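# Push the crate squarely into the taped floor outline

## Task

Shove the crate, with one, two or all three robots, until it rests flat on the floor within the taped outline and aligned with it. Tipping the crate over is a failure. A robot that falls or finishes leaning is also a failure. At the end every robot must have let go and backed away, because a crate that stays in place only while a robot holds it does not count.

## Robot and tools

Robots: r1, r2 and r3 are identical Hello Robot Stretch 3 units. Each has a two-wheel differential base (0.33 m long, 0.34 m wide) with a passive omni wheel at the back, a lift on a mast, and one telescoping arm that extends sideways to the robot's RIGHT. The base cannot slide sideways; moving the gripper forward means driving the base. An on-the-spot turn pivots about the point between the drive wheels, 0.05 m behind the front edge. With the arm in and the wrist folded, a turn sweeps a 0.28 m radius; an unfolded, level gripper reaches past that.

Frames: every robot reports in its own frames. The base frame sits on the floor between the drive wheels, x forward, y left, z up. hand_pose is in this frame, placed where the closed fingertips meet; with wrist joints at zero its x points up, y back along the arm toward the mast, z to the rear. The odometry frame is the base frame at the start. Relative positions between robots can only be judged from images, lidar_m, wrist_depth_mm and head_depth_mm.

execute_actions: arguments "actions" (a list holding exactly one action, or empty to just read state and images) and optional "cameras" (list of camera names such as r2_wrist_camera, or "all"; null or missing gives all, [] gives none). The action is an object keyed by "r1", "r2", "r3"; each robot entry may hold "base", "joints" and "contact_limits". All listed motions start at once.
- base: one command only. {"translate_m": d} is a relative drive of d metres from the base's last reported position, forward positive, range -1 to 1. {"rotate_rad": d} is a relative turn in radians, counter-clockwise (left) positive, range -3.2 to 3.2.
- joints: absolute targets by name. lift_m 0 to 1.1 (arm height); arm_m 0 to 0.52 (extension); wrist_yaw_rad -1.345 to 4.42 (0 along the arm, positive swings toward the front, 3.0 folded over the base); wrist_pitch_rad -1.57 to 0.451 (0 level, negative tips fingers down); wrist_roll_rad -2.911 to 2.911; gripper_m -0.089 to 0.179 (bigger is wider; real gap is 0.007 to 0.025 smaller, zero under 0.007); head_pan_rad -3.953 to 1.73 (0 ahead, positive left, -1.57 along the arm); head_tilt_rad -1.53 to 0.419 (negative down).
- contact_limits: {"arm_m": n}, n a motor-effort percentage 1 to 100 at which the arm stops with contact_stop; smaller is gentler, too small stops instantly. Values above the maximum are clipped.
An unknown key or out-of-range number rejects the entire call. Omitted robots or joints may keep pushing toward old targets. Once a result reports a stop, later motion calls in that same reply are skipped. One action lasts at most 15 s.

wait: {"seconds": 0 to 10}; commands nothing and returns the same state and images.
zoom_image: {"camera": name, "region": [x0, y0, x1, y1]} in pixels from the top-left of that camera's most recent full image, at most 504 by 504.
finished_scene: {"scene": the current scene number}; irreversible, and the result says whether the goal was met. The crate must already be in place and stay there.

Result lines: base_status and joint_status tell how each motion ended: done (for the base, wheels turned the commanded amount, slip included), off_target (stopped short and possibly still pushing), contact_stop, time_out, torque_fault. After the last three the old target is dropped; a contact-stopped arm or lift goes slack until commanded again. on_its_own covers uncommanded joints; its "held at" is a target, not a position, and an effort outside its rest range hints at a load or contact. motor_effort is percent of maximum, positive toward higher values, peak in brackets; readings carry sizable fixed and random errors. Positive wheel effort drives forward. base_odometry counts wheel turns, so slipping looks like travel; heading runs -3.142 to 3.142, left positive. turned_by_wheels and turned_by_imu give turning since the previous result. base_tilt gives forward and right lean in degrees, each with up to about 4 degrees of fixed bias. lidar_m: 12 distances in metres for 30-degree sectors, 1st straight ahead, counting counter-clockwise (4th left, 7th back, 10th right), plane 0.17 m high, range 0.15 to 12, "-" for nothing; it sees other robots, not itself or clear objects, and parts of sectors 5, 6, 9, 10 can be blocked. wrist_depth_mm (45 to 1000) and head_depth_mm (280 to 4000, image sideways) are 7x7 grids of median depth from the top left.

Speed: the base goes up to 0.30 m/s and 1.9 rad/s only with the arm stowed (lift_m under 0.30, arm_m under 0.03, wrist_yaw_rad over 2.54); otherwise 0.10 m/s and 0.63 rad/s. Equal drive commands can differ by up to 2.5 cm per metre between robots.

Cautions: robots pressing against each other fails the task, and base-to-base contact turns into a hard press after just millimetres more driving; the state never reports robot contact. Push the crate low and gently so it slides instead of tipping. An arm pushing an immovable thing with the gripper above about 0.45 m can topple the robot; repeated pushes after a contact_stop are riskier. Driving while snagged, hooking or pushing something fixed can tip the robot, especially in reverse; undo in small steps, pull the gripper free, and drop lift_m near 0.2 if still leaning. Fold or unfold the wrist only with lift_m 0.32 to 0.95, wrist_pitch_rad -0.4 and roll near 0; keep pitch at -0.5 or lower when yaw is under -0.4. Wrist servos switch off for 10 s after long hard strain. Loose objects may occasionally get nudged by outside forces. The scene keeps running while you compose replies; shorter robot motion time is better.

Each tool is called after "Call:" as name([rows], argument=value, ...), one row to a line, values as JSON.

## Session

Call:
execute_actions(actions=[])

Scene clock: 0.00 s.
r1.base_odometry: x=+0.000 y=+0.000 heading=+0.000 (m, m, rad; r1's odometry frame)
r1.turned_by_wheels: +0.000 (rad since the last result)
r1.turned_by_imu: +0.000 (rad since the last result)
r1.base_tilt: forward=+1.9 right=-1.0 (deg)
r1.lidar_m: 1.18 1.18 2.55 2.19 2.18 2.52 2.53 0.94 2.91 2.57 2.57 2.57
r1.head_depth_mm: 1873 2836 - - - 2958 2040 / 1856 2818 - - - 2949 2042 / 1854 2806 - - - 2987 2044 / 1848 2751 - - - 3042 1966 / 1835 2746 - - - 3039 1478 / 1823 2733 - - - 2927 1483 / 1804 2706 - - - 3023 2084
r1.base_status: not commanded
r1.joint_positions: lift_m=+0.344 arm_m=+0.003 wrist_yaw_rad=+3.064 wrist_pitch_rad=-0.414 wrist_roll_rad=-0.005 gripper_m=+0.037 head_pan_rad=-0.020 head_tilt_rad=-0.016
r1.joint_status: not commanded
r1.motor_effort: left_wheel=+0 right_wheel=+0 lift_m=+31 arm_m=+0 wrist_yaw_rad=+1 wrist_pitch_rad=+6 wrist_roll_rad=+0 gripper_m=+0 head_pan_rad=+1 head_tilt_rad=+0 (%)
r1.hand_pose: x=-0.0038 y=+0.0764 z=+0.3574 quat_wxyz=(+0.172, +0.695, +0.119, +0.688) (m; r1's base frame)
r1.wrist_depth_mm: - - - - - - - / - - - - - - - / - - - - - - - / 927 898 - 829 811 797 790 / 718 687 - 672 694 645 627 / 602 589 570 558 - 548 520 / 510 504 - - 475 472 462
r2.base_odometry: x=+0.000 y=+0.000 heading=+0.000 (m, m, rad; r2's odometry frame)
r2.turned_by_wheels: +0.000 (rad since the last result)
r2.turned_by_imu: +0.000 (rad since the last result)
r2.base_tilt: forward=+0.2 right=+1.0 (deg)
r2.lidar_m: 0.92 0.85 0.87 1.09 2.31 4.34 2.00 1.27 1.31 2.58 4.49 1.39
r2.head_depth_mm: 1339 1330 1311 1305 1299 1286 1273 / 1223 1207 1196 1187 1181 1170 1159 / 1120 1110 1100 1091 1084 1076 1065 / 1033 1025 1019 1010 1006 996 990 / 957 949 945 940 933 928 922 / 899 889 885 879 873 868 860 / 842 833 829 822 818 818 810
r2.base_status: not commanded
r2.joint_positions: lift_m=+0.454 arm_m=-0.001 wrist_yaw_rad=+3.083 wrist_pitch_rad=-0.603 wrist_roll_rad=-0.009 gripper_m=+0.037 head_pan_rad=-0.004 head_tilt_rad=-0.017
r2.joint_status: not commanded
r2.motor_effort: left_wheel=+1 right_wheel=+0 lift_m=+32 arm_m=-1 wrist_yaw_rad=+1 wrist_pitch_rad=+4 wrist_roll_rad=+1 gripper_m=+0 head_pan_rad=+0 head_tilt_rad=+1 (%)
r2.hand_pose: x=-0.0097 y=+0.0531 z=+0.4276 quat_wxyz=(+0.229, +0.678, +0.192, +0.672) (m; r2's base frame)
r2.wrist_depth_mm: - - - - 961 780 646 / - - - - - 841 690 / 824 854 872 874 884 858 729 / 707 734 736 750 742 761 749 / 629 635 653 650 660 663 674 / 561 577 - - 585 587 602 / 507 - - - 524 529 537
r3.base_odometry: x=+0.000 y=+0.000 heading=+0.000 (m, m, rad; r3's odometry frame)
r3.turned_by_wheels: +0.000 (rad since the last result)
r3.turned_by_imu: +0.000 (rad since the last result)
r3.base_tilt: forward=+0.4 right=-0.5 (deg)
r3.lidar_m: 2.85 1.25 1.28 2.07 2.55 2.59 3.18 2.95 2.99 2.39 2.20 2.22
r3.head_depth_mm: 1942 2551 2576 2630 2641 2674 2261 / 1943 2755 2926 2948 2972 2953 2252 / 1915 2840 3326 3385 3396 3201 2271 / 1894 2787 3871 3828 - 3412 2305 / 1898 2789 - - - 3459 2298 / 1877 2781 - - - 3524 2336 / 1855 2747 - - - 3592 2343
r3.base_status: not commanded
r3.joint_positions: lift_m=+0.417 arm_m=-0.001 wrist_yaw_rad=+2.943 wrist_pitch_rad=-0.555 wrist_roll_rad=+0.014 gripper_m=+0.037 head_pan_rad=-0.006 head_tilt_rad=+0.012
r3.joint_status: not commanded
r3.motor_effort: left_wheel=+0 right_wheel=+0 lift_m=+25 arm_m=+0 wrist_yaw_rad=+0 wrist_pitch_rad=+6 wrist_roll_rad=+0 gripper_m=-1 head_pan_rad=+0 head_tilt_rad=+3 (%)
r3.hand_pose: x=+0.0192 y=+0.0566 z=+0.4002 quat_wxyz=(+0.261, +0.700, +0.124, +0.653) (m; r3's base frame)
r3.wrist_depth_mm: - - - - - - - / - - - - - - - / 969 - 971 979 960 990 981 / 781 759 819 814 803 818 843 / 688 685 - 682 701 699 712 / 595 592 - 604 607 608 617 / 527 543 - 539 546 545 538
pictures: r1_head_camera (sideways: a quarter turn clockwise sets it upright), r1_nav_camera (sideways: a quarter turn counterclockwise sets it upright), r1_wrist_camera, r2_head_camera (sideways: a quarter turn clockwise sets it upright), r2_nav_camera (sideways: a quarter turn counterclockwise sets it upright), r2_wrist_camera, r3_head_camera (sideways: a quarter turn clockwise sets it upright), r3_nav_camera (sideways: a quarter turn counterclockwise sets it upright), r3_wrist_camera
Images, in order (width x height): r1_head_camera 896x504, r1_nav_camera 672x504, r1_wrist_camera 644x364, r2_head_camera 896x504, r2_nav_camera 672x504, r2_wrist_camera 644x364, r3_head_camera 896x504, r3_nav_camera 672x504, r3_wrist_camera 644x364.

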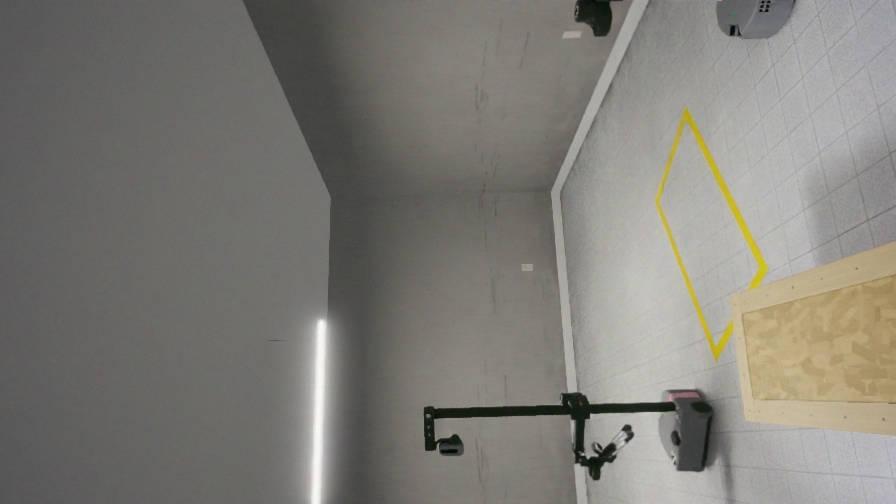

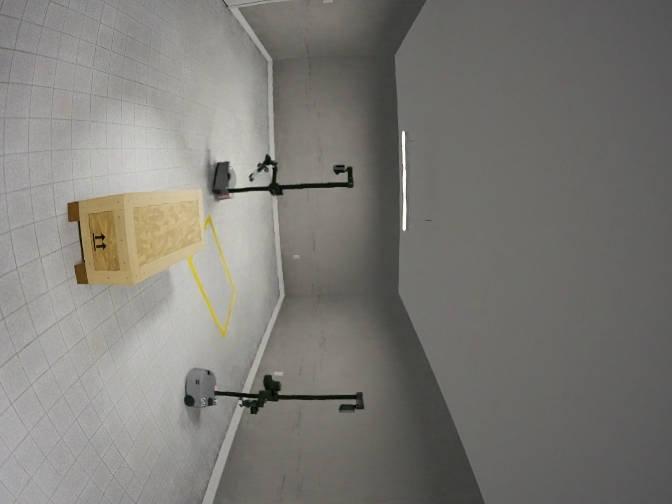

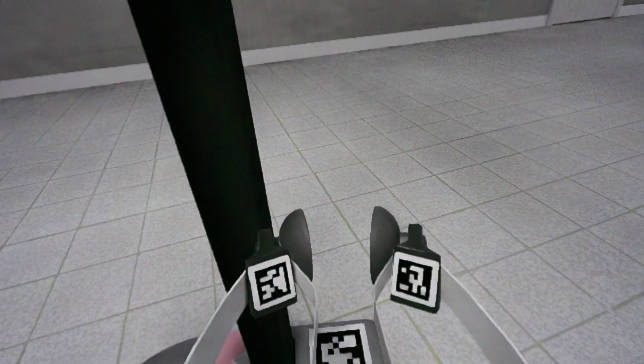

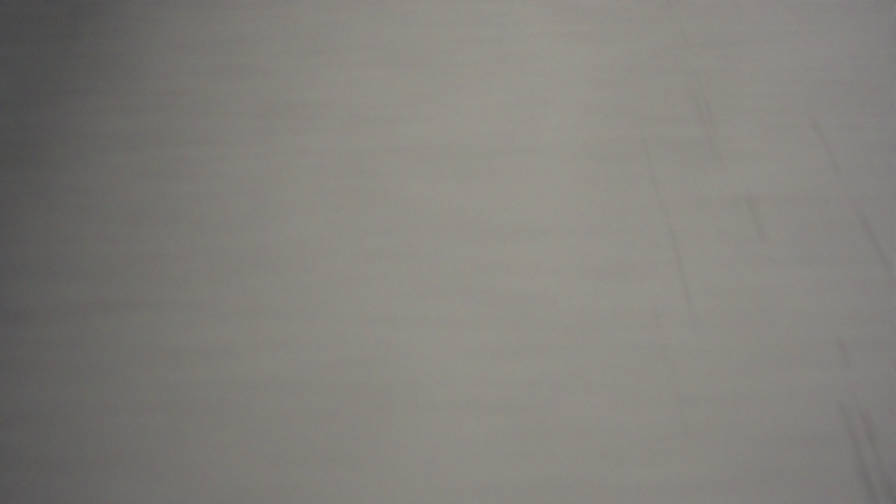

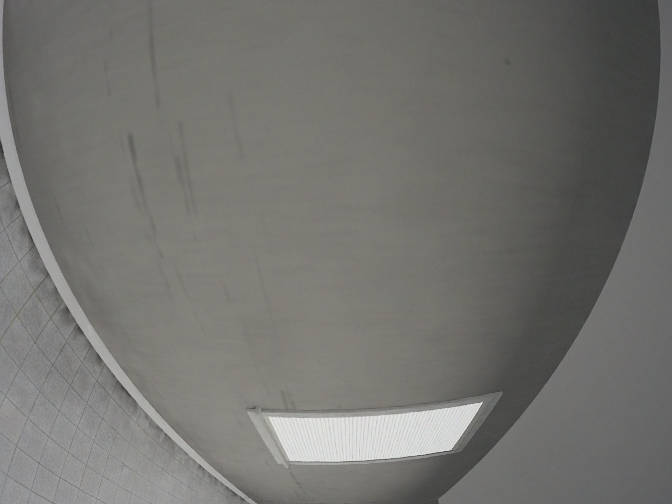

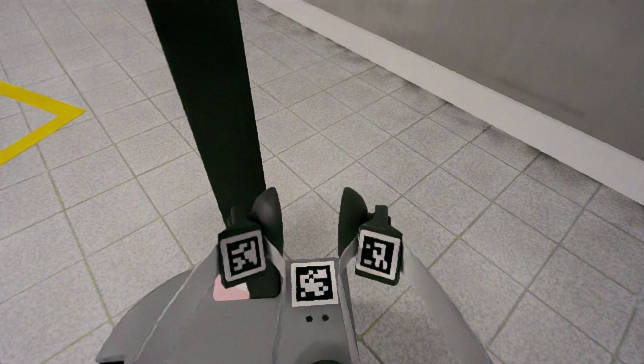

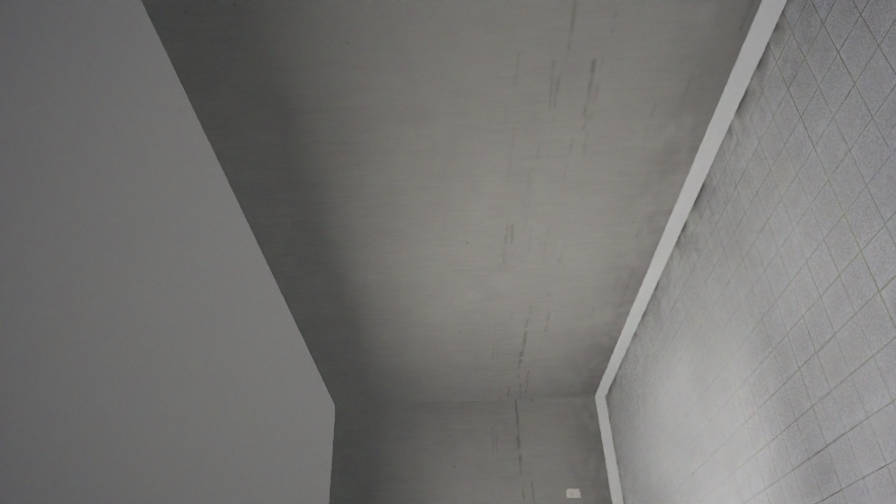

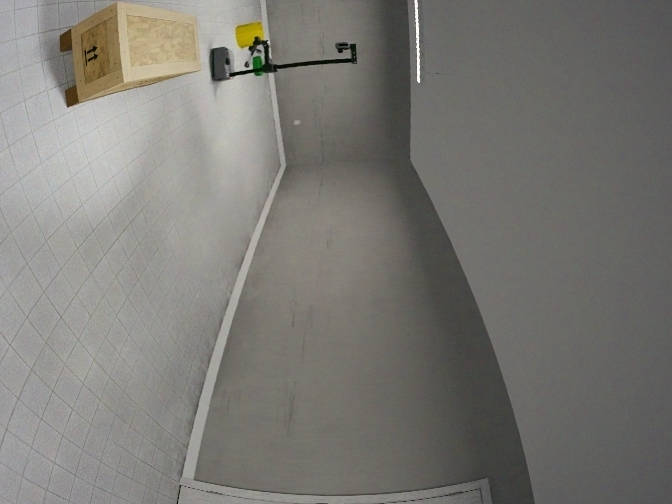

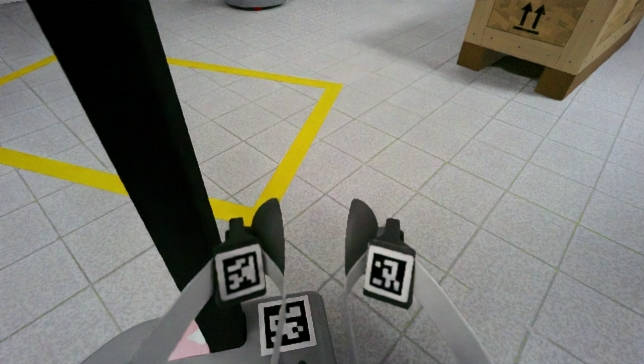

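Prepare all: set wrists, look with r1.

Call:
execute_actions([
  {"r1":{"joints":{"head_tilt_rad":-0.55,"wrist_pitch_rad":-0.4,"wrist_yaw_rad":3.0,"lift_m":0.28}},"r2":{"joints":{"head_tilt_rad":-0.6,"head_pan_rad":-3.9,"wrist_pitch_rad":-0.4,"wrist_yaw_rad":3.0,"lift_m":0.28}},"r3":{"joints":{"head_tilt_rad":-0.7,"head_pan_rad":1.3,"wrist_pitch_rad":-0.4,"wrist_yaw_rad":3.0,"lift_m":0.28}}},
], cameras=["r1_head_camera","r2_head_camera","r3_head_camera"])

Scene clock: 6.50 s.
r1.base_odometry: x=+0.000 y=+0.000 heading=+0.000 (m, m, rad; r1's odometry frame)
r1.turned_by_wheels: +0.000 (rad since the last result)
r1.turned_by_imu: +0.000 (rad since the last result)
r1.base_tilt: forward=+1.9 right=-1.0 (deg)
r1.lidar_m: 1.17 1.18 2.55 2.19 2.18 2.52 2.53 0.94 2.91 2.57 2.56 2.57
r1.head_depth_mm: 3619 3743 3423 2434 1826 1477 1233 / - - 3626 2453 1840 1474 1230 / - - 3658 2463 1840 1468 1232 / - - 3628 2466 1582 1476 1231 / - - 3655 1730 1465 1479 1235 / - - 3247 1824 1466 1481 1232 / - - 3233 2464 1846 1487 1233
r1.base_status: not commanded
r1.joint_positions: lift_m=+0.280 arm_m=+0.003 wrist_yaw_rad=+3.002 wrist_pitch_rad=-0.414 wrist_roll_rad=-0.005 gripper_m=+0.037 head_pan_rad=-0.020 head_tilt_rad=-0.543
r1.joint_status: all done
r1.motor_effort: left_wheel=+0(0) right_wheel=+0(1) lift_m=+21(25) arm_m=+0(0) wrist_yaw_rad=-1(3) wrist_pitch_rad=+6(7) wrist_roll_rad=+0(0) gripper_m=-1(0) head_pan_rad=+1(2) head_tilt_rad=-3(21) (%)
r1.hand_pose: x=+0.0100 y=+0.0749 z=+0.2940 quat_wxyz=(+0.193, +0.698, +0.097, +0.682) (m; r1's base frame)
r1.wrist_depth_mm: - - - - - - - / - - - - - - - / - - - - 908 881 855 / 792 772 750 704 709 708 665 / 625 591 - 592 593 563 556 / 519 504 - 500 - 479 467 / 440 - - - 414 406 403
r2.base_odometry: x=+0.000 y=+0.000 heading=+0.000 (m, m, rad; r2's odometry frame)
r2.turned_by_wheels: +0.000 (rad since the last result)
r2.turned_by_imu: -0.001 (rad since the last result)
r2.base_tilt: forward=+0.2 right=+0.9 (deg)
r2.lidar_m: 0.92 0.86 0.86 1.09 2.32 4.32 2.00 1.27 1.31 2.58 4.48 1.39
r2.head_depth_mm: - - - - - - - / 3619 - 3658 2469 - - - / 3692 - 3467 2428 1883 1534 1293 / 3803 - 3426 2443 1885 1527 1293 / 3753 - 3489 2466 1893 1539 1294 / 3895 - 3559 2479 1895 1547 1299 / 3919 - 3578 2495 1909 1555 1302
r2.base_status: not commanded
r2.joint_positions: lift_m=+0.280 arm_m=-0.001 wrist_yaw_rad=+3.002 wrist_pitch_rad=-0.420 wrist_roll_rad=-0.009 gripper_m=+0.037 head_pan_rad=-3.893 head_tilt_rad=-0.593
r2.joint_status: all done
r2.motor_effort: left_wheel=+1(0) right_wheel=-1(0) lift_m=+24(25) arm_m=-1(1) wrist_yaw_rad=+0(0) wrist_pitch_rad=+6(5) wrist_roll_rad=+1(1) gripper_m=+0(0) head_pan_rad=-4(50) head_tilt_rad=-3(28) (%)
r2.hand_pose: x=+0.0100 y=+0.0780 z=+0.2925 quat_wxyz=(+0.195, +0.697, +0.100, +0.683) (m; r2's base frame)
r2.wrist_depth_mm: - - - - 882 727 621 / - - - - 928 780 658 / 793 799 823 829 857 793 691 / 637 643 648 651 667 675 679 / 524 533 - 569 548 552 562 / 462 - - - 462 470 478 / - - - - 406 409 410
r3.base_odometry: x=+0.000 y=+0.000 heading=+0.000 (m, m, rad; r3's odometry frame)
r3.turned_by_wheels: +0.000 (rad since the last result)
r3.turned_by_imu: -0.001 (rad since the last result)
r3.base_tilt: forward=+0.4 right=-0.5 (deg)
r3.lidar_m: 2.86 1.25 1.28 2.07 2.55 2.59 3.18 2.95 2.99 2.38 2.20 2.22
r3.head_depth_mm: - 3432 2458 1813 1576 1345 1167 / - 3469 2483 1952 1593 1351 1173 / 3877 3567 2541 1965 1602 1354 1182 / 3433 3584 2598 1978 1627 1364 1191 / 3103 3267 2502 2001 1644 1385 1193 / 2794 3000 2179 2035 1654 1392 1207 / 2577 2701 2686 2059 1669 1399 1234
r3.base_status: not commanded
r3.joint_positions: lift_m=+0.280 arm_m=-0.001 wrist_yaw_rad=+2.998 wrist_pitch_rad=-0.421 wrist_roll_rad=+0.014 gripper_m=+0.037 head_pan_rad=+1.293 head_tilt_rad=-0.691
r3.joint_status: all done
r3.motor_effort: left_wheel=+0(0) right_wheel=+0(0) lift_m=+22(22) arm_m=+0(0) wrist_yaw_rad=+2(4) wrist_pitch_rad=+10(11) wrist_roll_rad=+0(0) gripper_m=+0(0) head_pan_rad=+5(57) head_tilt_rad=-4(34) (%)
r3.hand_pose: x=+0.0109 y=+0.0773 z=+0.2922 quat_wxyz=(+0.198, +0.705, +0.097, +0.675) (m; r3's base frame)
r3.wrist_depth_mm: - - - - - - 991 / - - - - - - - / 931 - 959 964 969 989 984 / 729 725 728 746 750 747 779 / 591 602 - 596 631 608 606 / 500 516 - 524 506 514 520 / - - - - 445 450 444
pictures: r1_head_camera (sideways: a quarter turn clockwise sets it upright), r2_head_camera (sideways: a quarter turn clockwise sets it upright), r3_head_camera (sideways: a quarter turn clockwise sets it upright)
Images, in order (width x height): r1_head_camera 896x504, r2_head_camera 896x504, r3_head_camera 896x504.

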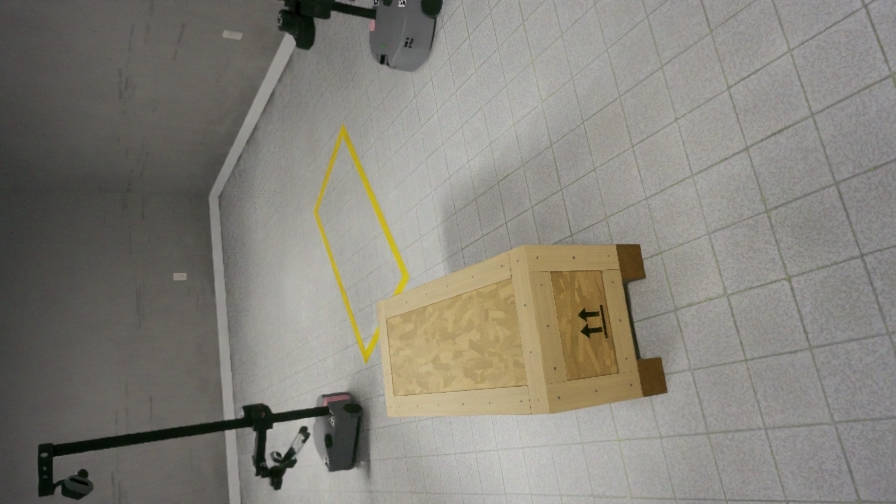

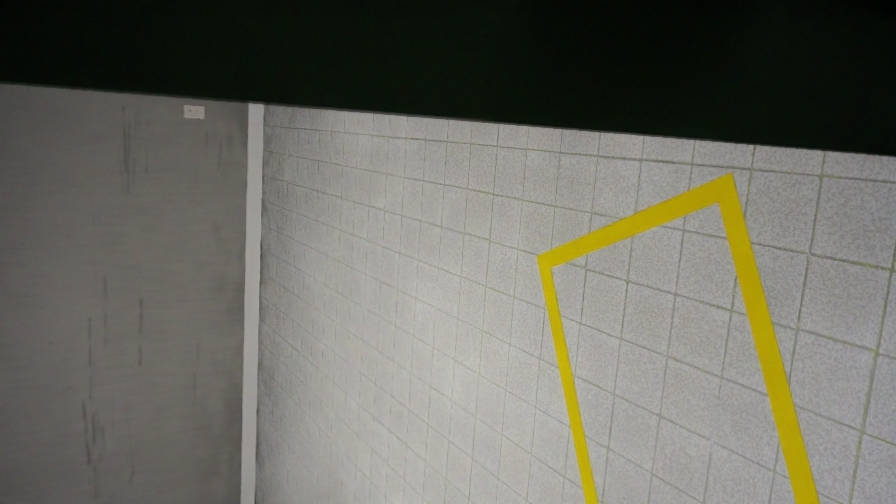

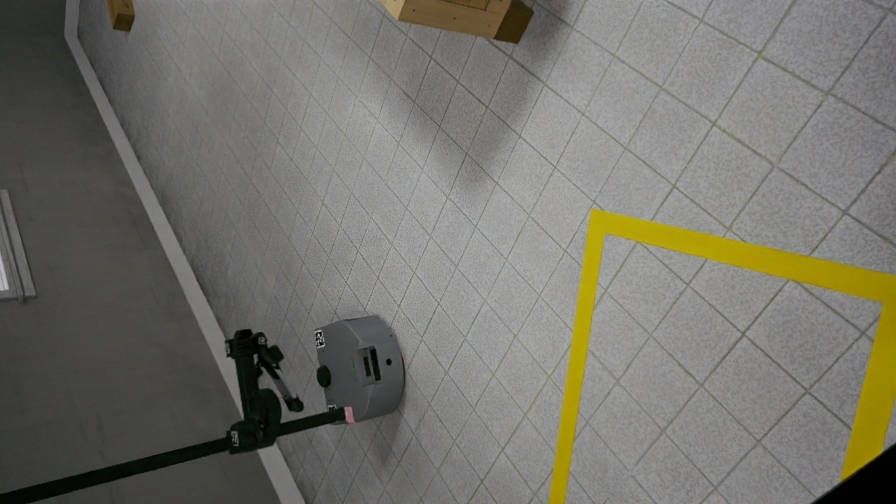

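Call:
execute_actions([
  {"r1":{"base":{"rotate_rad":0.645}},"r2":{"base":{"rotate_rad":-0.48},"joints":{"head_pan_rad":-1.57,"head_tilt_rad":-0.8}},"r3":{"base":{"rotate_rad":0.328},"joints":{"head_pan_rad":0.3,"head_tilt_rad":-0.8}}},
], cameras=[])

Call:
execute_actions([
  {"r1":{"base":{"translate_m":1.0},"joints":{"head_tilt_rad":-1.0,"head_pan_rad":-0.5}},"r2":{"base":{"translate_m":0.9}},"r3":{"base":{"translate_m":1.0},"joints":{"head_tilt_rad":-1.0,"head_pan_rad":0.5}}},
], cameras=["r1_head_camera","r2_nav_camera","r3_head_camera"])

Scene clock: 64.47 s.
r1.base_odometry: x=+0.000 y=+0.000 heading=+0.645 (m, m, rad; r1's odometry frame)
r1.turned_by_wheels: +0.645 (rad since the last result)
r1.turned_by_imu: +0.645 (rad since the last result)
r1.base_tilt: forward=+1.9 right=-1.1 (deg)
r1.lidar_m: 3.69 2.39 2.19 2.20 2.71 2.53 0.94 2.82 2.57 2.59 2.57 1.18
r1.head_depth_mm: - - 3106 1796 1389 1445 1228 / - - 3593 2449 1839 1470 1227 / - - 3655 2454 1838 1471 1233 / - - 3636 2459 1839 1477 1232 / - - 3669 2443 1833 1480 1231 / 3541 3680 3620 2461 1841 1478 1231 / 2983 3137 3223 2443 1847 1483 1236
r1.base_status: done
r1.joint_positions: lift_m=+0.280 arm_m=+0.003 wrist_yaw_rad=+3.002 wrist_pitch_rad=-0.414 wrist_roll_rad=-0.005 gripper_m=+0.037 head_pan_rad=-0.020 head_tilt_rad=-0.544
r1.joint_status: not commanded
r1.motor_effort: left_wheel=-3(11) right_wheel=+3(8) lift_m=+21(22) arm_m=+0(0) wrist_yaw_rad=-2(1) wrist_pitch_rad=+6(6) wrist_roll_rad=+0(0) gripper_m=-1(0) head_pan_rad=+1(1) head_tilt_rad=-3(3) (%)
r1.hand_pose: x=+0.0101 y=+0.0748 z=+0.2940 quat_wxyz=(+0.193, +0.698, +0.097, +0.682) (m; r1's base frame)
r1.wrist_depth_mm: - - - - - - - / - - - - - - - / - - - - 901 862 873 / 803 759 749 744 703 686 681 / 626 619 - 582 588 556 542 / 529 509 - 504 - 474 468 / 440 - - - 415 403 404
r2.base_odometry: x=+0.000 y=+0.000 heading=-0.480 (m, m, rad; r2's odometry frame)
r2.turned_by_wheels: -0.480 (rad since the last result)
r2.turned_by_imu: -0.475 (rad since the last result)
r2.base_tilt: forward=+0.2 right=+0.9 (deg)
r2.lidar_m: 1.31 0.91 0.86 0.87 1.13 2.64 4.35 2.03 1.27 1.32 2.58 4.50
r2.head_depth_mm: 3406 3004 1604 1587 1551 1329 1170 / 3536 3029 1613 1704 1562 1336 1170 / 3730 3066 1682 1769 1557 1338 1172 / 3790 3082 1748 1837 1566 1348 1184 / - 3117 2336 1890 1577 1348 1180 / - 3122 2381 1896 1575 1354 1186 / - 3165 2401 1902 1590 1359 1189
r2.base_status: done
r2.joint_positions: lift_m=+0.280 arm_m=-0.001 wrist_yaw_rad=+3.002 wrist_pitch_rad=-0.420 wrist_roll_rad=-0.009 gripper_m=+0.037 head_pan_rad=-1.577 head_tilt_rad=-0.791
r2.joint_status: all done
r2.motor_effort: left_wheel=+3(11) right_wheel=-1(9) lift_m=+24(24) arm_m=-1(1) wrist_yaw_rad=+0(1) wrist_pitch_rad=+6(6) wrist_roll_rad=+1(1) gripper_m=-1(0) head_pan_rad=+3(48) head_tilt_rad=-4(18) (%)
r2.hand_pose: x=+0.0100 y=+0.0780 z=+0.2926 quat_wxyz=(+0.195, +0.697, +0.100, +0.683) (m; r2's base frame)
r2.wrist_depth_mm: - - 921 837 786 723 691 / - - 980 926 861 788 742 / 791 803 839 834 834 818 782 / 631 636 655 662 663 676 673 / 520 530 - 558 551 554 557 / 460 - - - 464 473 476 / - - - - 405 409 410
r3.base_odometry: x=+0.000 y=+0.000 heading=+0.328 (m, m, rad; r3's odometry frame)
r3.turned_by_wheels: +0.328 (rad since the last result)
r3.turned_by_imu: +0.322 (rad since the last result)
r3.base_tilt: forward=+0.4 right=-0.5 (deg)
r3.lidar_m: 4.15 1.25 2.12 2.56 2.55 2.88 2.96 2.94 2.64 2.21 2.20 2.51
r3.head_depth_mm: 3822 2698 2100 1723 1466 1272 1129 / 3801 2736 2126 1753 1476 1284 1129 / 3700 2791 2170 1763 1495 1293 1141 / 3554 1983 1579 1684 1498 1298 1146 / 3888 2014 1559 1684 1513 1308 1150 / - 2891 2042 1771 1525 1320 1164 / - 2944 2265 1831 1534 1325 1172
r3.base_status: done
r3.joint_positions: lift_m=+0.280 arm_m=-0.001 wrist_yaw_rad=+2.998 wrist_pitch_rad=-0.421 wrist_roll_rad=+0.014 gripper_m=+0.037 head_pan_rad=+0.307 head_tilt_rad=-0.790
r3.joint_status: all done
r3.motor_effort: left_wheel=-2(10) right_wheel=+3(10) lift_m=+22(22) arm_m=+0(0) wrist_yaw_rad=+1(1) wrist_pitch_rad=+10(10) wrist_roll_rad=+0(0) gripper_m=+1(1) head_pan_rad=-5(57) head_tilt_rad=-3(15) (%)
r3.hand_pose: x=+0.0108 y=+0.0773 z=+0.2922 quat_wxyz=(+0.198, +0.705, +0.097, +0.675) (m; r3's base frame)
r3.wrist_depth_mm: - - - - - - - / - - - - - - - / 923 - 947 955 975 976 - / 734 712 743 747 749 738 764 / 596 586 - 600 621 614 610 / 498 517 - 517 509 511 511 / - - - - 439 437 441
pictures: none
No camera images: the call's "cameras" was empty. Leave "cameras" out to get every camera's image.

Scene clock: 69.57 s.
r1.base_odometry: x=+0.799 y=+0.601 heading=+0.645 (m, m, rad; r1's odometry frame)
r1.turned_by_wheels: +0.000 (rad since the last result)
r1.turned_by_imu: -0.002 (rad since the last result)
r1.base_tilt: forward=+1.9 right=-1.0 (deg)
r1.lidar_m: 3.08 2.01 1.83 1.84 2.28 3.43 1.93 3.20 2.45 0.44 0.44 1.00
r1.head_depth_mm: 2512 2059 1224 1061 950 1144 1085 / 2510 2047 1248 1192 1229 1175 1098 / 2482 2057 1740 1500 1335 1191 - / 1444 1917 1693 1506 1326 1187 1095 / 2487 1700 1682 1502 1331 1191 1078 / 2495 1997 1732 1509 1328 1187 1078 / 2478 2038 1732 1493 1324 1187 1077
r1.base_status: done
r1.joint_positions: lift_m=+0.280 arm_m=+0.003 wrist_yaw_rad=+3.001 wrist_pitch_rad=-0.414 wrist_roll_rad=-0.005 gripper_m=+0.037 head_pan_rad=-0.493 head_tilt_rad=-0.988
r1.joint_status: all done
r1.motor_effort: left_wheel=-2(9) right_wheel=+2(10) lift_m=+21(21) arm_m=+0(0) wrist_yaw_rad=-1(0) wrist_pitch_rad=+6(6) wrist_roll_rad=+0(0) gripper_m=+0(0) head_pan_rad=-2(23) head_tilt_rad=-5(25) (%)
r1.hand_pose: x=+0.0102 y=+0.0748 z=+0.2940 quat_wxyz=(+0.193, +0.698, +0.097, +0.682) (m; r1's base frame)
r1.wrist_depth_mm: - - - - - - - / - - - - - - - / - - - - 934 897 862 / 777 770 744 727 711 692 678 / 624 606 - 589 593 559 554 / 511 515 - 502 - 476 463 / 449 - - - 419 403 397
r2.base_odometry: x=+0.798 y=-0.415 heading=-0.480 (m, m, rad; r2's odometry frame)
r2.turned_by_wheels: +0.000 (rad since the last result)
r2.turned_by_imu: +0.006 (rad since the last result)
r2.base_tilt: forward=+0.2 right=+0.9 (deg)
r2.lidar_m: 0.70 0.48 0.46 0.47 0.61 1.44 5.13 1.79 1.73 4.40 2.71 2.39
r2.head_depth_mm: 3709 2507 2301 1863 1551 1329 1169 / 3909 3063 2318 1869 1558 1337 1177 / 3979 3098 2322 1869 1567 1341 1174 / - 3113 2338 1877 1567 1349 1178 / - 3095 2357 1881 1568 1352 1181 / - 3149 2373 1894 1578 1357 1189 / - 3168 2351 1895 1584 1362 1186
r2.base_status: done
r2.joint_positions: lift_m=+0.280 arm_m=-0.001 wrist_yaw_rad=+3.001 wrist_pitch_rad=-0.420 wrist_roll_rad=-0.009 gripper_m=+0.037 head_pan_rad=-1.577 head_tilt_rad=-0.791
r2.joint_status: not commanded
r2.motor_effort: left_wheel=+2(12) right_wheel=-1(5) lift_m=+24(24) arm_m=-1(1) wrist_yaw_rad=+0(1) wrist_pitch_rad=+6(6) wrist_roll_rad=+1(1) gripper_m=+0(0) head_pan_rad=+2(4) head_tilt_rad=-4(3) (%)
r2.hand_pose: x=+0.0101 y=+0.0780 z=+0.2927 quat_wxyz=(+0.195, +0.697, +0.099, +0.683) (m; r2's base frame)
r2.wrist_depth_mm: 617 - 509 468 440 409 381 / 710 - 565 522 480 445 411 / 750 726 629 580 527 484 446 / 640 633 647 619 575 530 490 / 525 527 - 557 560 549 522 / 462 - - - 464 470 471 / - - - - 405 408 409
r3.base_odometry: x=+0.947 y=+0.322 heading=+0.328 (m, m, rad; r3's odometry frame)
r3.turned_by_wheels: +0.000 (rad since the last result)
r3.turned_by_imu: -0.003 (rad since the last result)
r3.base_tilt: forward=+0.4 right=-0.6 (deg)
r3.lidar_m: 1.37 0.70 0.45 0.57 2.86 3.23 3.93 3.90 2.27 1.92 1.92 2.17
r3.head_depth_mm: 1396 1640 1662 1475 1323 1193 1090 / 2147 1624 1664 1486 1320 1197 1094 / 2358 1945 1696 1490 1339 1208 1099 / 2389 1992 1571 1478 1345 1210 1127 / 2432 2026 1238 1191 1296 1222 1125 / 2462 2037 1230 1075 996 1199 1122 / 2492 2071 1237 1084 984 1232 1130
r3.base_status: done
r3.joint_positions: lift_m=+0.280 arm_m=-0.001 wrist_yaw_rad=+2.999 wrist_pitch_rad=-0.420 wrist_roll_rad=+0.014 gripper_m=+0.037 head_pan_rad=+0.493 head_tilt_rad=-0.988
r3.joint_status: all done
r3.motor_effort: left_wheel=-1(7) right_wheel=+3(12) lift_m=+22(22) arm_m=+0(0) wrist_yaw_rad=+1(0) wrist_pitch_rad=+10(10) wrist_roll_rad=+0(0) gripper_m=+0(0) head_pan_rad=+4(27) head_tilt_rad=-5(22) (%)
r3.hand_pose: x=+0.0107 y=+0.0774 z=+0.2923 quat_wxyz=(+0.198, +0.705, +0.097, +0.675) (m; r3's base frame)
r3.wrist_depth_mm: - - - 725 474 506 583 / - - - 787 515 565 672 / 927 - 910 854 564 639 746 / 704 714 738 738 635 729 758 / 596 598 - 599 627 615 616 / 496 517 - 520 510 518 524 / - - - - 440 439 441
pictures: r1_head_camera (sideways: a quarter turn clockwise sets it upright), r2_nav_camera (sideways: a quarter turn counterclockwise sets it upright), r3_head_camera (sideways: a quarter turn clockwise sets it upright)
Images, in order (width x height): r1_head_camera 896x504, r2_nav_camera 672x504, r3_head_camera 896x504.

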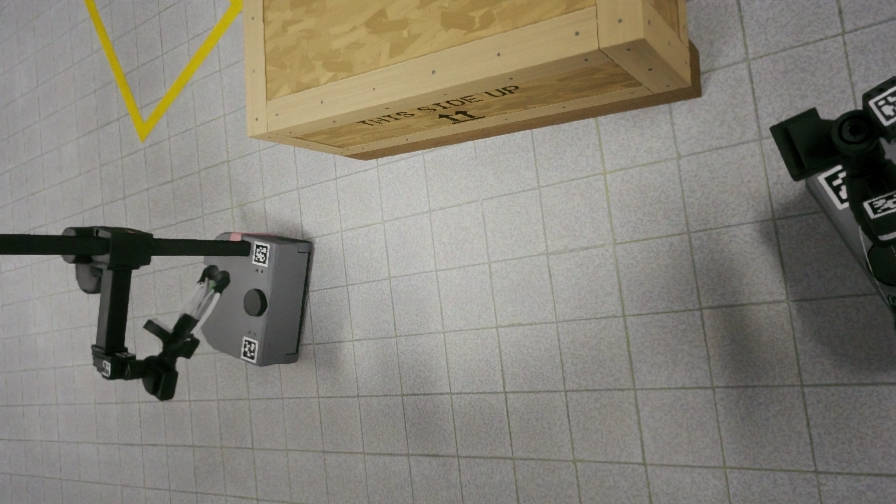

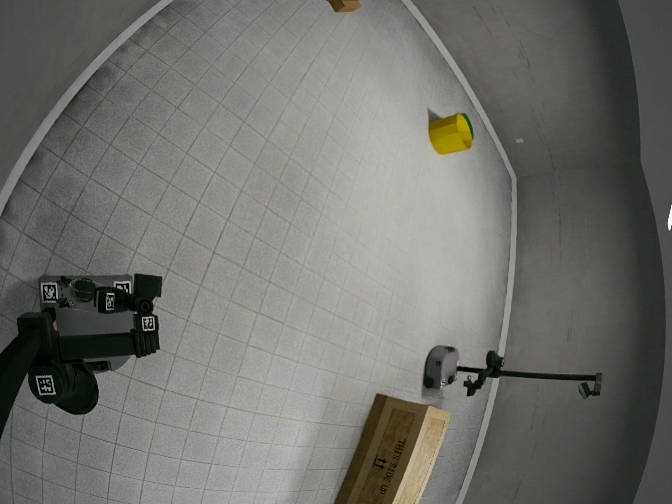

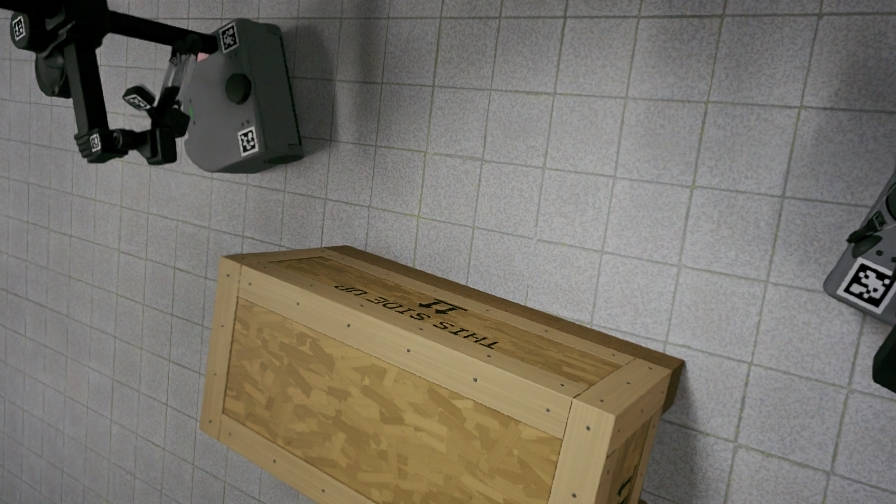

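Call:
execute_actions([
  {"r1":{"base":{"translate_m":0.43}},"r2":{"base":{"rotate_rad":1.03},"joints":{"head_pan_rad":-3.14,"head_tilt_rad":-0.6}},"r3":{"base":{"translate_m":0.375}}},
], cameras=[])

Call:
execute_actions([
  {"r1":{"base":{"rotate_rad":1.137},"joints":{"head_pan_rad":-3.14}},"r3":{"base":{"rotate_rad":-1.35},"joints":{"head_pan_rad":-3.14}}},
], cameras=["r1_head_camera","r2_head_camera","r3_head_camera"])

Scene clock: 91.60 s.
r1.base_odometry: x=+1.143 y=+0.859 heading=+0.645 (m, m, rad; r1's odometry frame)
r1.turned_by_wheels: +0.000 (rad since the last result)
r1.turned_by_imu: -0.001 (rad since the last result)
r1.base_tilt: forward=+1.9 right=-1.0 (deg)
r1.lidar_m: 2.84 1.85 1.68 1.69 2.08 3.84 2.36 3.36 0.51 0.52 0.68 0.62
r1.head_depth_mm: 2442 2064 1747 1391 1293 1195 1082 / 2285 785 1666 1510 1333 1195 1093 / 2510 2054 1040 1275 1311 1192 - / 2488 2038 1737 1303 1300 1190 1098 / 2499 2046 1737 1274 1303 1195 1081 / 2498 2044 1731 1507 1325 1190 1082 / 2475 2041 1728 1498 1324 1193 1077
r1.base_status: done
r1.joint_positions: lift_m=+0.280 arm_m=+0.003 wrist_yaw_rad=+3.001 wrist_pitch_rad=-0.414 wrist_roll_rad=-0.005 gripper_m=+0.037 head_pan_rad=-0.493 head_tilt_rad=-0.989
r1.joint_status: not commanded
r1.motor_effort: left_wheel=-2(10) right_wheel=+2(10) lift_m=+21(20) arm_m=+0(0) wrist_yaw_rad=-1(2) wrist_pitch_rad=+6(5) wrist_roll_rad=+0(0) gripper_m=+0(0) head_pan_rad=-2(2) head_tilt_rad=-4(5) (%)
r1.hand_pose: x=+0.0102 y=+0.0748 z=+0.2940 quat_wxyz=(+0.193, +0.698, +0.097, +0.682) (m; r1's base frame)
r1.wrist_depth_mm: - - - - - - - / - - - - - - - / - - - - 909 894 887 / 793 756 752 737 703 693 676 / 621 606 - 578 596 565 537 / 515 517 - 504 - 473 458 / 440 - - - 417 405 400
r2.base_odometry: x=+0.798 y=-0.415 heading=+0.550 (m, m, rad; r2's odometry frame)
r2.turned_by_wheels: +1.030 (rad since the last result)
r2.turned_by_imu: +1.017 (rad since the last result)
r2.base_tilt: forward=+0.2 right=+1.0 (deg)
r2.lidar_m: 0.46 0.47 0.60 1.34 5.20 1.80 1.73 4.39 2.71 2.73 0.72 0.49
r2.head_depth_mm: 3791 - 2383 2003 1841 1502 1272 / 3805 - 2661 2012 1841 1501 1282 / 3750 - 3293 2009 1849 1515 1280 / 3761 - 2501 2016 1863 1521 1287 / 3649 - 3221 2398 1867 1528 1287 / 3682 - 3444 2428 1883 1530 1296 / 3720 - 3481 2447 1885 1532 1301
r2.base_status: done
r2.joint_positions: lift_m=+0.280 arm_m=-0.001 wrist_yaw_rad=+3.001 wrist_pitch_rad=-0.420 wrist_roll_rad=-0.009 gripper_m=+0.037 head_pan_rad=-3.133 head_tilt_rad=-0.606
r2.joint_status: all done
r2.motor_effort: left_wheel=-2(8) right_wheel=+2(12) lift_m=+24(24) arm_m=-1(1) wrist_yaw_rad=+0(1) wrist_pitch_rad=+6(6) wrist_roll_rad=+0(1) gripper_m=-1(1) head_pan_rad=-5(49) head_tilt_rad=+2(18) (%)
r2.hand_pose: x=+0.0101 y=+0.0780 z=+0.2927 quat_wxyz=(+0.195, +0.697, +0.099, +0.683) (m; r2's base frame)
r2.wrist_depth_mm: - - - - 811 542 407 / - - - - 848 558 418 / 790 813 820 840 795 577 427 / 639 639 651 651 675 585 438 / 527 527 - 564 553 536 436 / 466 - - - 463 469 446 / - - - - 404 410 410
r3.base_odometry: x=+1.302 y=+0.443 heading=+0.328 (m, m, rad; r3's odometry frame)
r3.turned_by_wheels: +0.000 (rad since the last result)
r3.turned_by_imu: -0.002 (rad since the last result)
r3.base_tilt: forward=+0.4 right=-0.5 (deg)
r3.lidar_m: 0.62 0.85 0.51 0.45 0.45 3.37 4.26 3.98 2.13 1.81 1.80 2.03
r3.head_depth_mm: 2311 1936 1001 1227 1279 1186 1082 / 2331 1953 1659 1251 1268 1193 1093 / 2374 1974 1702 987 1291 1208 1099 / 2404 2018 1716 1504 1346 1212 1125 / 2391 2041 1749 1470 1360 1227 1122 / 2444 2057 1755 1124 1203 1208 1126 / 2487 2067 1764 1080 991 1008 1082
r3.base_status: done
r3.joint_positions: lift_m=+0.280 arm_m=-0.001 wrist_yaw_rad=+2.999 wrist_pitch_rad=-0.420 wrist_roll_rad=+0.014 gripper_m=+0.037 head_pan_rad=+0.493 head_tilt_rad=-0.988
r3.joint_status: not commanded
r3.motor_effort: left_wheel=-2(9) right_wheel=+2(11) lift_m=+22(22) arm_m=+0(0) wrist_yaw_rad=+1(1) wrist_pitch_rad=+10(10) wrist_roll_rad=+0(0) gripper_m=+1(1) head_pan_rad=+5(5) head_tilt_rad=-5(5) (%)
r3.hand_pose: x=+0.0107 y=+0.0774 z=+0.2923 quat_wxyz=(+0.198, +0.705, +0.097, +0.675) (m; r3's base frame)
r3.wrist_depth_mm: - - 444 486 545 619 - / - - 485 541 606 683 - / 947 - 534 586 664 766 997 / 721 729 593 662 716 762 746 / 586 605 - 596 628 619 610 / 499 520 - 514 511 515 517 / - - - - 441 448 444
pictures: none
No camera images: the call's "cameras" was empty. Leave "cameras" out to get every camera's image.

Scene clock: 93.77 s.
r1.base_odometry: x=+1.143 y=+0.859 heading=+1.782 (m, m, rad; r1's odometry frame)
r1.turned_by_wheels: +1.137 (rad since the last result)
r1.turned_by_imu: +1.137 (rad since the last result)
r1.base_tilt: forward=+1.9 right=-1.0 (deg)
r1.lidar_m: 1.68 1.71 2.22 3.83 3.88 3.26 0.51 0.53 0.52 0.51 2.57 1.78
r1.head_depth_mm: 2531 2064 1758 1518 1338 1215 1056 / 2525 2057 1740 1516 1335 1217 1052 / 2512 2063 1737 1482 1313 - - / 2300 2039 1736 1055 1254 - - / 2365 2051 1744 1056 1252 1209 - / 2494 2046 1740 1050 1247 1188 - / 2505 2040 1731 1054 1242 1189 1078
r1.base_status: done
r1.joint_positions: lift_m=+0.280 arm_m=+0.003 wrist_yaw_rad=+3.001 wrist_pitch_rad=-0.414 wrist_roll_rad=-0.005 gripper_m=+0.037 head_pan_rad=-3.133 head_tilt_rad=-0.989
r1.joint_status: all done
r1.motor_effort: left_wheel=-2(12) right_wheel=+3(11) lift_m=+21(21) arm_m=+0(0) wrist_yaw_rad=+0(2) wrist_pitch_rad=+6(6) wrist_roll_rad=+0(0) gripper_m=+0(0) head_pan_rad=-2(27) head_tilt_rad=-4(5) (%)
r1.hand_pose: x=+0.0102 y=+0.0748 z=+0.2940 quat_wxyz=(+0.193, +0.698, +0.097, +0.682) (m; r1's base frame)
r1.wrist_depth_mm: - - - - - - - / - - - - - - - / - - - - 937 902 879 / 799 750 733 726 701 702 683 / 618 615 - 578 586 552 550 / 520 502 - 508 - 478 467 / 442 - - - 414 408 402
r2.base_odometry: x=+0.798 y=-0.415 heading=+0.550 (m, m, rad; r2's odometry frame)
r2.turned_by_wheels: +0.000 (rad since the last result)
r2.turned_by_imu: +0.000 (rad since the last result)
r2.base_tilt: forward=+0.2 right=+0.9 (deg)
r2.lidar_m: 0.46 0.47 0.60 1.34 5.15 1.80 1.73 4.39 2.71 2.73 0.72 0.49
r2.head_depth_mm: 3782 - 2573 2013 1848 1503 1272 / 3735 - 2366 2005 1843 1506 1282 / 3757 - 3337 2022 1850 1511 1288 / 3735 - 2433 2018 1866 1522 1289 / 3698 - 3395 2403 1872 1523 1284 / 3740 - 3409 2444 1885 1534 1292 / 3628 - 3466 2452 1888 1538 1292
r2.base_status: not commanded
r2.joint_positions: lift_m=+0.280 arm_m=-0.001 wrist_yaw_rad=+3.001 wrist_pitch_rad=-0.420 wrist_roll_rad=-0.009 gripper_m=+0.037 head_pan_rad=-3.133 head_tilt_rad=-0.606
r2.joint_status: not commanded
r2.motor_effort: left_wheel=-1(0) right_wheel=+3(3) lift_m=+25(24) arm_m=-1(1) wrist_yaw_rad=+0(0) wrist_pitch_rad=+6(6) wrist_roll_rad=+1(1) gripper_m=+0(1) head_pan_rad=-3(5) head_tilt_rad=+2(3) (%)
r2.hand_pose: x=+0.0101 y=+0.0780 z=+0.2927 quat_wxyz=(+0.195, +0.697, +0.099, +0.683) (m; r2's base frame)
r2.wrist_depth_mm: - - - - 820 547 413 / - - - - 824 560 416 / 787 801 828 830 788 574 425 / 636 636 653 661 664 577 437 / 525 525 - 558 553 535 439 / 463 - - - 466 472 444 / - - - - 403 409 409
r3.base_odometry: x=+1.302 y=+0.443 heading=-1.022 (m, m, rad; r3's odometry frame)
r3.turned_by_wheels: -1.350 (rad since the last result)
r3.turned_by_imu: -1.327 (rad since the last result)
r3.base_tilt: forward=+0.4 right=-0.6 (deg)
r3.lidar_m: 1.80 1.84 2.39 0.62 0.64 0.47 0.45 3.02 3.91 4.25 2.79 1.92
r3.head_depth_mm: 2162 1942 1675 1033 1077 1205 - / 2278 1960 1681 1040 1085 - - / 2371 1977 1700 1047 1085 - - / 2385 2026 1741 1070 1150 1233 - / 2444 2041 1740 1528 1356 1226 - / 2450 2057 1764 1542 1370 1236 1125 / 2477 2075 1793 1546 1374 1243 1120
r3.base_status: done
r3.joint_positions: lift_m=+0.280 arm_m=-0.001 wrist_yaw_rad=+2.999 wrist_pitch_rad=-0.420 wrist_roll_rad=+0.014 gripper_m=+0.037 head_pan_rad=-3.133 head_tilt_rad=-0.988
r3.joint_status: all done
r3.motor_effort: left_wheel=+2(13) right_wheel=-3(9) lift_m=+22(22) arm_m=+0(0) wrist_yaw_rad=+1(1) wrist_pitch_rad=+10(10) wrist_roll_rad=+0(0) gripper_m=+0(1) head_pan_rad=-4(58) head_tilt_rad=-5(5) (%)
r3.hand_pose: x=+0.0107 y=+0.0774 z=+0.2923 quat_wxyz=(+0.198, +0.705, +0.097, +0.675) (m; r3's base frame)
r3.wrist_depth_mm: 675 - - - - - - / 687 - 811 - - - - / 670 - 592 612 - 976 982 / 657 728 632 670 744 742 772 / 587 587 - 589 619 602 610 / 505 518 - 528 516 513 510 / - - - - 435 447 445
pictures: r1_head_camera (sideways: a quarter turn clockwise sets it upright), r2_head_camera (sideways: a quarter turn clockwise sets it upright), r3_head_camera (sideways: a quarter turn clockwise sets it upright)
Images, in order (width x height): r1_head_camera 896x504, r2_head_camera 896x504, r3_head_camera 896x504.

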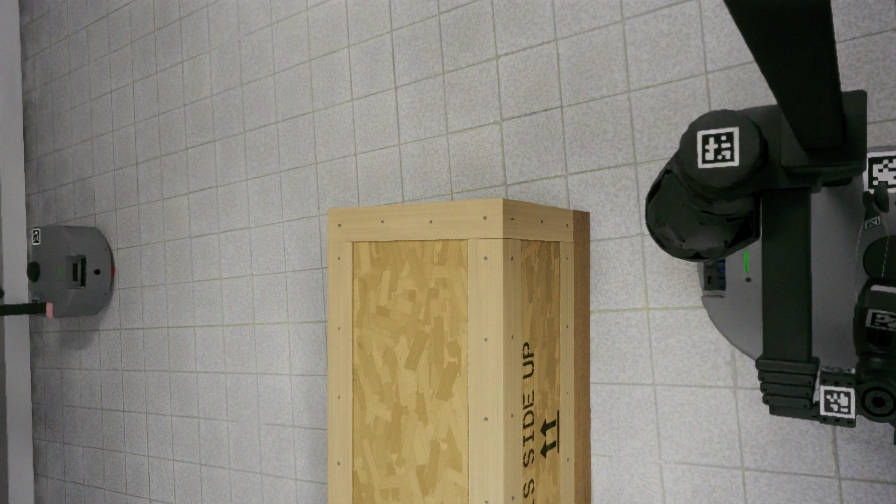

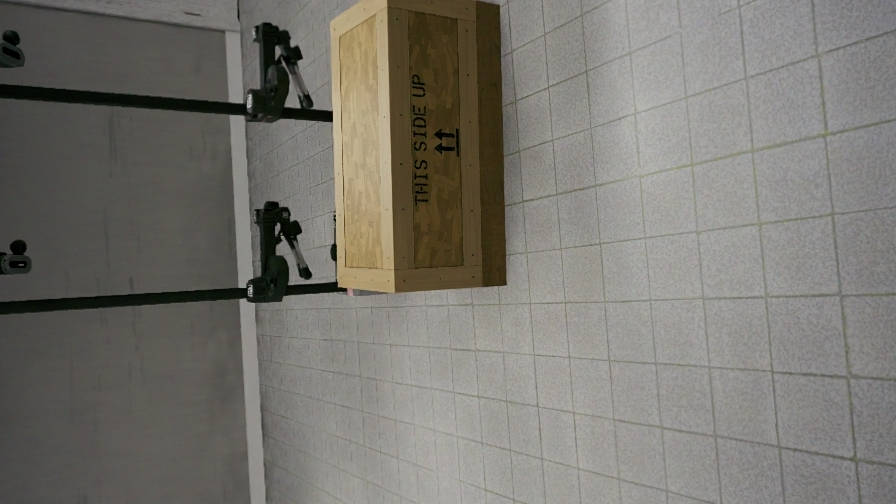

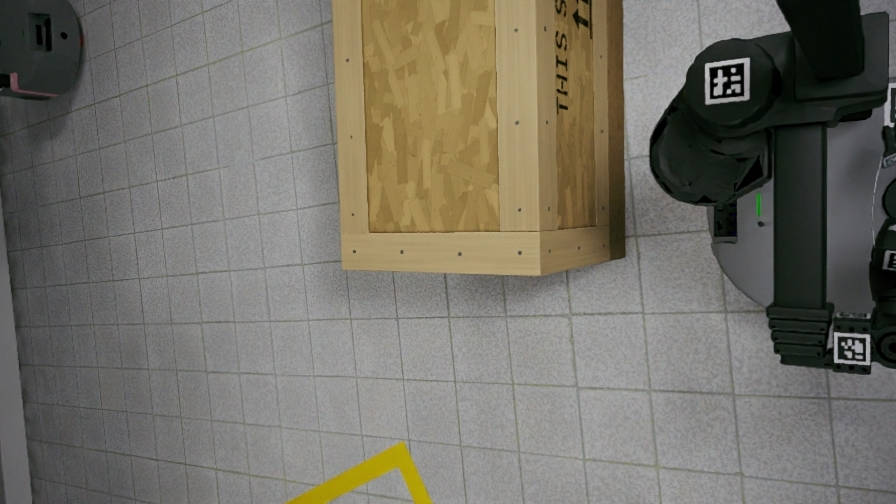

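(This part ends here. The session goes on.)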